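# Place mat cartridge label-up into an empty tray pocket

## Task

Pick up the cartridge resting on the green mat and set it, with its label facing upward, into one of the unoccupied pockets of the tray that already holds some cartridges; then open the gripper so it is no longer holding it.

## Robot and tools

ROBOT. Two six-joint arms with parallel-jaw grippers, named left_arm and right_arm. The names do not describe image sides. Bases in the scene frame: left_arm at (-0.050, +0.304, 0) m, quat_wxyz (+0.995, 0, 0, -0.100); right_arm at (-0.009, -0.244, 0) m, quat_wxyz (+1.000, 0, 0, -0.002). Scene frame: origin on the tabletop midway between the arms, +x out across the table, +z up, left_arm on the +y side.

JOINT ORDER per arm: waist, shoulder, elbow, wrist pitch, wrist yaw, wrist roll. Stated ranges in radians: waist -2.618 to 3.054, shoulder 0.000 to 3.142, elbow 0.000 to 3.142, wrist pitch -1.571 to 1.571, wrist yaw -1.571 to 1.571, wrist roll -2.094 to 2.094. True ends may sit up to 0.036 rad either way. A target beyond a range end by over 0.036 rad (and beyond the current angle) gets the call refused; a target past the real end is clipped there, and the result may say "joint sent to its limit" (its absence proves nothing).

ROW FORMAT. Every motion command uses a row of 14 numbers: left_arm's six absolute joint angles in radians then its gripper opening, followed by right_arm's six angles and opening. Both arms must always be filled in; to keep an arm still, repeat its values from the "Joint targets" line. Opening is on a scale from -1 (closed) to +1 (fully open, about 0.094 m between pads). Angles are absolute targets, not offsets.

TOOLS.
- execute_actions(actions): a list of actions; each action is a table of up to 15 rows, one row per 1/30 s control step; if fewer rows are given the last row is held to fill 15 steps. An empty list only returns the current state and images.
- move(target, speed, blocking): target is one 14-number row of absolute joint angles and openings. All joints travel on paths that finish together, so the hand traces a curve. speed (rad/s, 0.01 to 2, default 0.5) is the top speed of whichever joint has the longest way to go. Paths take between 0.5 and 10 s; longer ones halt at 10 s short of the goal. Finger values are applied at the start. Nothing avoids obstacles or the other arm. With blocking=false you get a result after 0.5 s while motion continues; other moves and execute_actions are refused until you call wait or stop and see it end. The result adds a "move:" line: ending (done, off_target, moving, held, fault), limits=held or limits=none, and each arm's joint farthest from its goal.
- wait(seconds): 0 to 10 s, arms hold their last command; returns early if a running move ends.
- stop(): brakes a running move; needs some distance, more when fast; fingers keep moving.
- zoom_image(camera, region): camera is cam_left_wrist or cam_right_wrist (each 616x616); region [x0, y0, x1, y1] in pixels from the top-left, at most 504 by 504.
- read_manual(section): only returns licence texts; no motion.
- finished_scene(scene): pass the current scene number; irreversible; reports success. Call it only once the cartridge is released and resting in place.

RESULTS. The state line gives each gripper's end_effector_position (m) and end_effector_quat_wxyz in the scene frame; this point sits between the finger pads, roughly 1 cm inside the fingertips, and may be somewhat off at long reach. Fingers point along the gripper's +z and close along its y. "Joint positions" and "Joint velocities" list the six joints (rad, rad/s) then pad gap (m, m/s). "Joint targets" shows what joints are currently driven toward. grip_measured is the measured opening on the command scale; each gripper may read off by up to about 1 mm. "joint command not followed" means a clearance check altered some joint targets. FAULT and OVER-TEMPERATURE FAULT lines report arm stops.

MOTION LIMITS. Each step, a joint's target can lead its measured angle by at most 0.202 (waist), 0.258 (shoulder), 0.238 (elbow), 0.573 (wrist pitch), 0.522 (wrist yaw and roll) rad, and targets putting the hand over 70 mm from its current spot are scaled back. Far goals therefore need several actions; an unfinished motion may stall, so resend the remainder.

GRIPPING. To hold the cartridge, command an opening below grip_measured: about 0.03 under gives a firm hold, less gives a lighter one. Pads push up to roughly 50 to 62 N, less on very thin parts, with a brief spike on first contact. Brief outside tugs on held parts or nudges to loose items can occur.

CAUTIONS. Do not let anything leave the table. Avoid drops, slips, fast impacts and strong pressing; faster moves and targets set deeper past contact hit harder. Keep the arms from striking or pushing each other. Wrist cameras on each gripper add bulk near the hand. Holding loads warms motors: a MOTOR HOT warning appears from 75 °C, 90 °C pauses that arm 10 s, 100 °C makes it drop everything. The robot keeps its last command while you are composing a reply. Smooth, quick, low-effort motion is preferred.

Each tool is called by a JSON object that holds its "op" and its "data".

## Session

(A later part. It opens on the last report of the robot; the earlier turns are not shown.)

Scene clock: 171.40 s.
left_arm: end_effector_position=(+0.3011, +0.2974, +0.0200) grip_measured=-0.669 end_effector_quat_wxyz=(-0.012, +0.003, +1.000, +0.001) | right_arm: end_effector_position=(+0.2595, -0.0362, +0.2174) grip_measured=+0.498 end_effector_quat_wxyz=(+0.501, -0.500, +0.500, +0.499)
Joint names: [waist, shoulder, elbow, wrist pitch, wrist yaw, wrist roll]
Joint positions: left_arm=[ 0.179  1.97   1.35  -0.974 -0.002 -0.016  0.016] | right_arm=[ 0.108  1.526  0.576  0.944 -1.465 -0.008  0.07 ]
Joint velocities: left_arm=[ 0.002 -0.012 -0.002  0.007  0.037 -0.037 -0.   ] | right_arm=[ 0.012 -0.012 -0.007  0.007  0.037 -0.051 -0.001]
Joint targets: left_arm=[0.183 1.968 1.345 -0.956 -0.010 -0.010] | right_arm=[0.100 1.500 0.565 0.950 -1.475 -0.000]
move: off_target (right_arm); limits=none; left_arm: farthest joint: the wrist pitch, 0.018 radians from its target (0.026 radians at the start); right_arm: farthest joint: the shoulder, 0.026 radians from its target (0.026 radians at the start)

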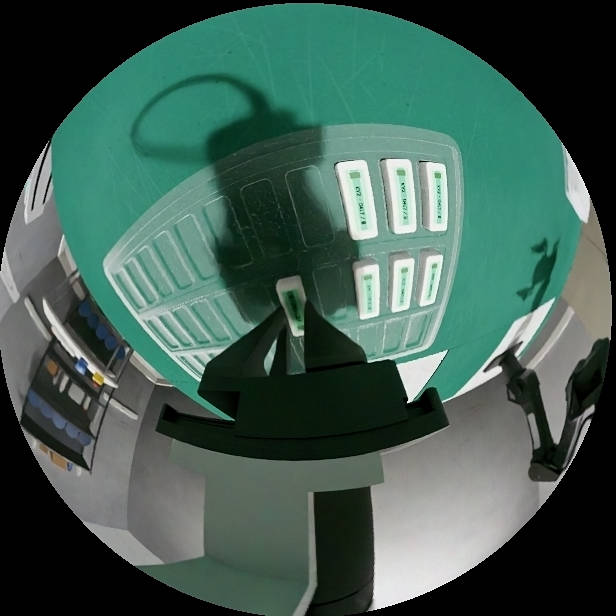

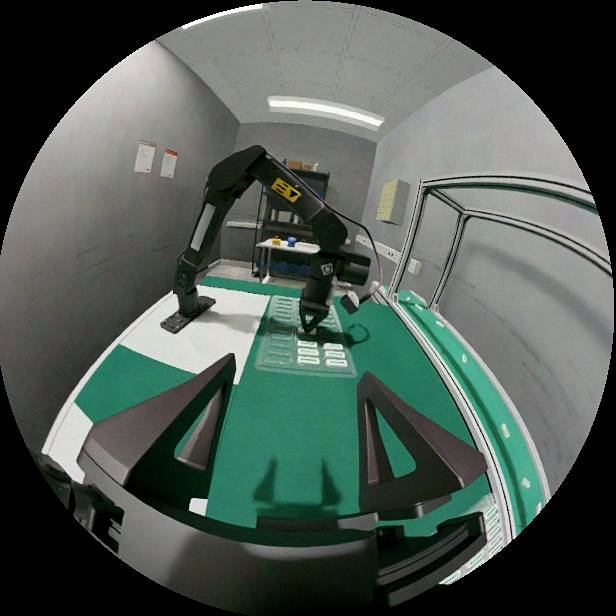

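{"op": "move", "data": {"target": [0.183,1.983,1.345,-0.956,-0.01,-0.01,-0.70,0.10,1.50,0.565,0.95,-1.475,0,0.5], "speed": 0.03}}

{"op": "zoom_image", "data": {"camera": "cam_left_wrist", "region": [250, 245, 390, 345]}}

{"op": "zoom_image", "data": {"camera": "cam_right_wrist", "region": [280, 310, 340, 370]}}

Scene clock: 175.27 s.
left_arm: end_effector_position=(+0.3000, +0.2975, +0.0154) grip_measured=-0.669 end_effector_quat_wxyz=(-0.018, +0.003, +1.000, +0.002) | right_arm: end_effector_position=(+0.2595, -0.0362, +0.2174) grip_measured=+0.498 end_effector_quat_wxyz=(+0.501, -0.500, +0.500, +0.499)
Joint names: [waist, shoulder, elbow, wrist pitch, wrist yaw, wrist roll]
Joint positions: left_arm=[ 0.179  1.984  1.35  -0.973 -0.002 -0.016  0.016] | right_arm=[ 0.108  1.526  0.576  0.944 -1.465 -0.008  0.07 ]
Joint velocities: left_arm=[-0.007 -0.002  0.007 -0.007 -0.037 -0.037  0.   ] | right_arm=[-0.002 -0.012 -0.002  0.007 -0.095 -0.007 -0.   ]
Joint targets: left_arm=[0.183 1.983 1.345 -0.956 -0.010 -0.010] | right_arm=[0.100 1.500 0.565 0.950 -1.475 0.000]
move: off_target (right_arm); limits=none; left_arm: farthest joint: the wrist pitch, 0.017 radians from its target (0.018 radians at the start); right_arm: farthest joint: the shoulder, 0.026 radians from its target (0.026 radians at the start)

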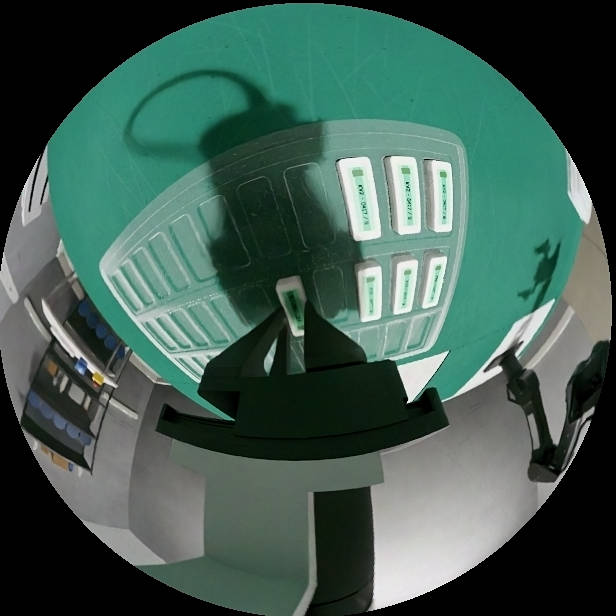

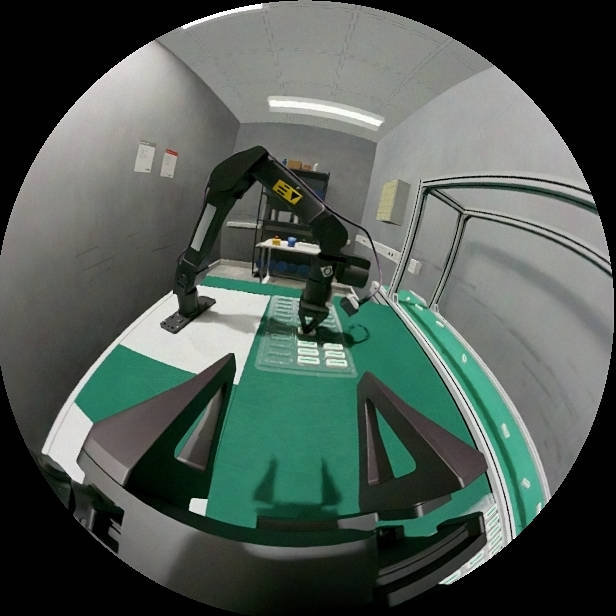

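Region (250, 245, 390, 345) of cam_left_wrist's 616x616 image, scaled by 3.600, with more detail than that image has; it fills the top 360 rows of this view, and the rest is white.

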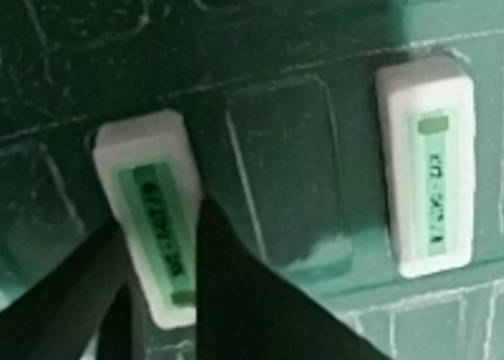

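Region (280, 310, 340, 370) of cam_right_wrist's 616x616 image, scaled by 8.400, with more detail than that image has.

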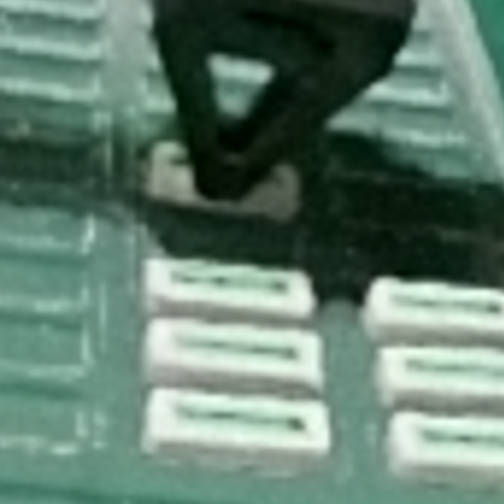

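It's entered the pocket. Release and lift.

{"op": "execute_actions", "data": {"actions": [[[0.183,1.983,1.345,-0.956,-0.01,-0.01,-0.64,0.10,1.50,0.565,0.95,-1.475,0,0.5],[0.183,1.983,1.345,-0.956,-0.01,-0.01,-0.58,0.10,1.50,0.565,0.95,-1.475,0,0.5],[0.183,1.983,1.345,-0.956,-0.01,-0.01,-0.45,0.10,1.50,0.565,0.95,-1.475,0,0.5],[0.183,1.983,1.345,-0.956,-0.01,-0.01,-0.45,0.10,1.50,0.565,0.95,-1.475,0,0.5],[0.183,1.97,1.345,-0.956,-0.01,-0.01,-0.45,0.10,1.50,0.565,0.95,-1.475,0,0.5],[0.183,1.96,1.345,-0.96,-0.01,-0.01,-0.45,0.10,1.50,0.565,0.95,-1.475,0,0.5],[0.183,1.95,1.345,-0.965,-0.01,-0.01,-0.45,0.10,1.50,0.565,0.95,-1.475,0,0.5],[0.183,1.94,1.345,-0.97,-0.01,-0.01,-0.45,0.10,1.50,0.565,0.95,-1.475,0,0.5],[0.183,1.925,1.345,-0.975,-0.01,-0.01,-0.45,0.10,1.50,0.565,0.95,-1.475,0,0.5],[0.183,1.91,1.345,-0.98,-0.01,-0.01,-0.45,0.10,1.50,0.565,0.95,-1.475,0,0.5],[0.183,1.895,1.345,-0.985,-0.01,-0.01,-0.45,0.10,1.50,0.565,0.95,-1.475,0,0.5],[0.183,1.88,1.345,-0.99,-0.01,-0.01,-0.45,0.10,1.50,0.565,0.95,-1.475,0,0.5],[0.183,1.865,1.345,-1.0,-0.01,-0.01,-0.45,0.10,1.50,0.565,0.95,-1.475,0,0.5],[0.183,1.85,1.345,-1.01,-0.01,-0.01,-0.45,0.10,1.50,0.565,0.95,-1.475,0,0.5],[0.183,1.84,1.345,-1.02,-0.01,-0.01,-0.45,0.10,1.50,0.565,0.95,-1.475,0,0.5]]]}}

{"op": "wait", "data": {"seconds": 0.3}}

{"op": "zoom_image", "data": {"camera": "cam_left_wrist", "region": [240, 225, 420, 345]}}

{"op": "zoom_image", "data": {"camera": "cam_right_wrist", "region": [280, 310, 340, 370]}}

Scene clock: 186.40 s.
left_arm: end_effector_position=(+0.3025, +0.2975, +0.0415) grip_measured=-0.453 end_effector_quat_wxyz=(+0.012, +0.003, +1.000, +0.001) | right_arm: end_effector_position=(+0.2595, -0.0362, +0.2174) grip_measured=+0.498 end_effector_quat_wxyz=(+0.501, -0.500, +0.500, +0.499)
Joint names: [waist, shoulder, elbow, wrist pitch, wrist yaw, wrist roll]
Joint positions: left_arm=[ 0.179  1.905  1.35  -0.992 -0.003 -0.016  0.026] | right_arm=[ 0.108  1.526  0.576  0.944 -1.465 -0.008  0.07 ]
Joint velocities: left_arm=[ 0.002 -0.525  0.012 -0.154 -0.066 -0.007 -0.   ] | right_arm=[ 0.002  0.007 -0.012 -0.037  0.037  0.037 -0.   ]
Joint targets: left_arm=[0.183 1.840 1.345 -1.020 -0.010 -0.010] | right_arm=[0.100 1.500 0.565 0.950 -1.475 0.000]

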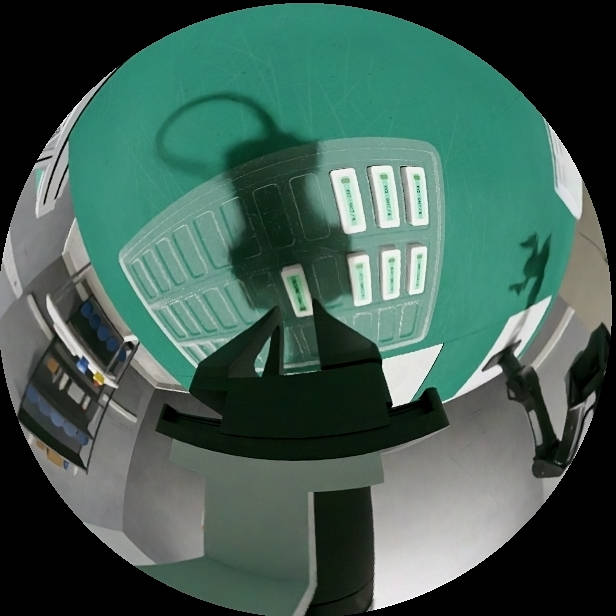

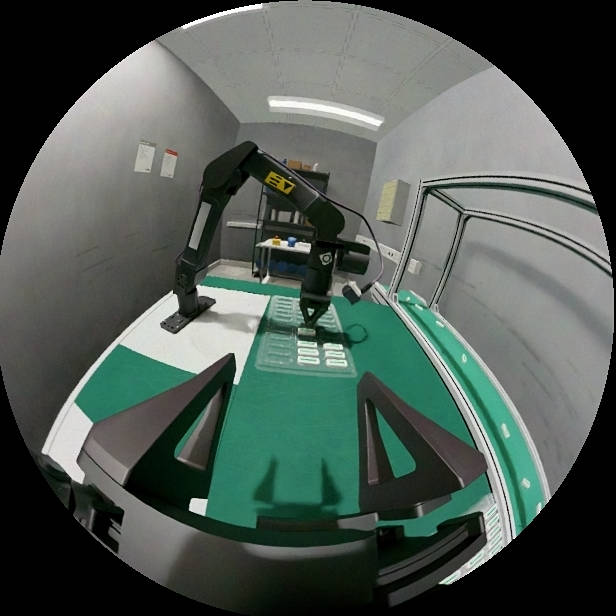

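Scene clock: 186.70 s.
left_arm: end_effector_position=(+0.2999, +0.2975, +0.0567) grip_measured=-0.453 end_effector_quat_wxyz=(+0.024, +0.003, +1.000, +0.001) | right_arm: end_effector_position=(+0.2595, -0.0362, +0.2174) grip_measured=+0.498 end_effector_quat_wxyz=(+0.501, -0.500, +0.500, +0.499)
Joint names: [waist, shoulder, elbow, wrist pitch, wrist yaw, wrist roll]
Joint positions: left_arm=[ 0.179  1.858  1.35  -1.015 -0.003 -0.016  0.026] | right_arm=[ 0.108  1.526  0.576  0.944 -1.465 -0.008  0.07 ]
Joint velocities: left_arm=[-0.007 -0.007 -0.002  0.037  0.022 -0.007  0.   ] | right_arm=[-0.007 -0.002 -0.002 -0.022  0.066 -0.095 -0.   ]
Joint targets: left_arm=[0.183 1.840 1.345 -1.020 -0.010 -0.010] | right_arm=[0.100 1.500 0.565 0.950 -1.475 0.000]
wait: 0.30 s; no rest

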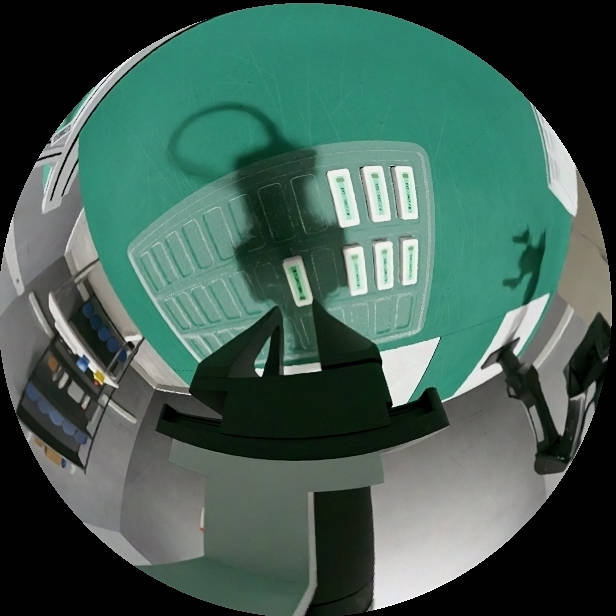

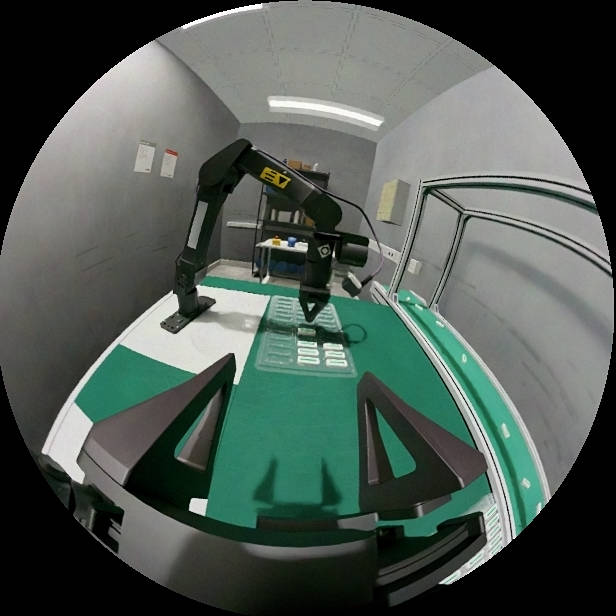

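Region (240, 225, 420, 345) of cam_left_wrist's 616x616 image, scaled by 2.800, with more detail than that image has.

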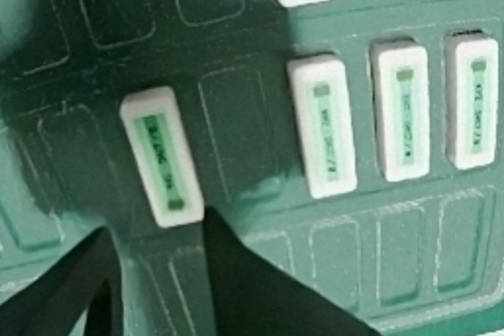

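Region (280, 310, 340, 370) of cam_right_wrist's 616x616 image, scaled by 8.400, with more detail than that image has.

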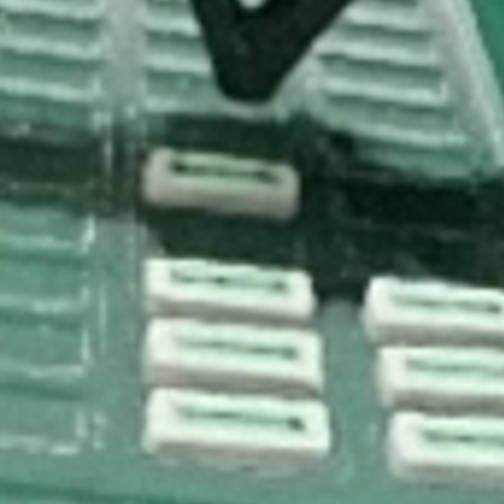

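Seated level with the others.

{"op": "finished_scene", "data": {"scene": 1}}

The scene is finished: the task was done.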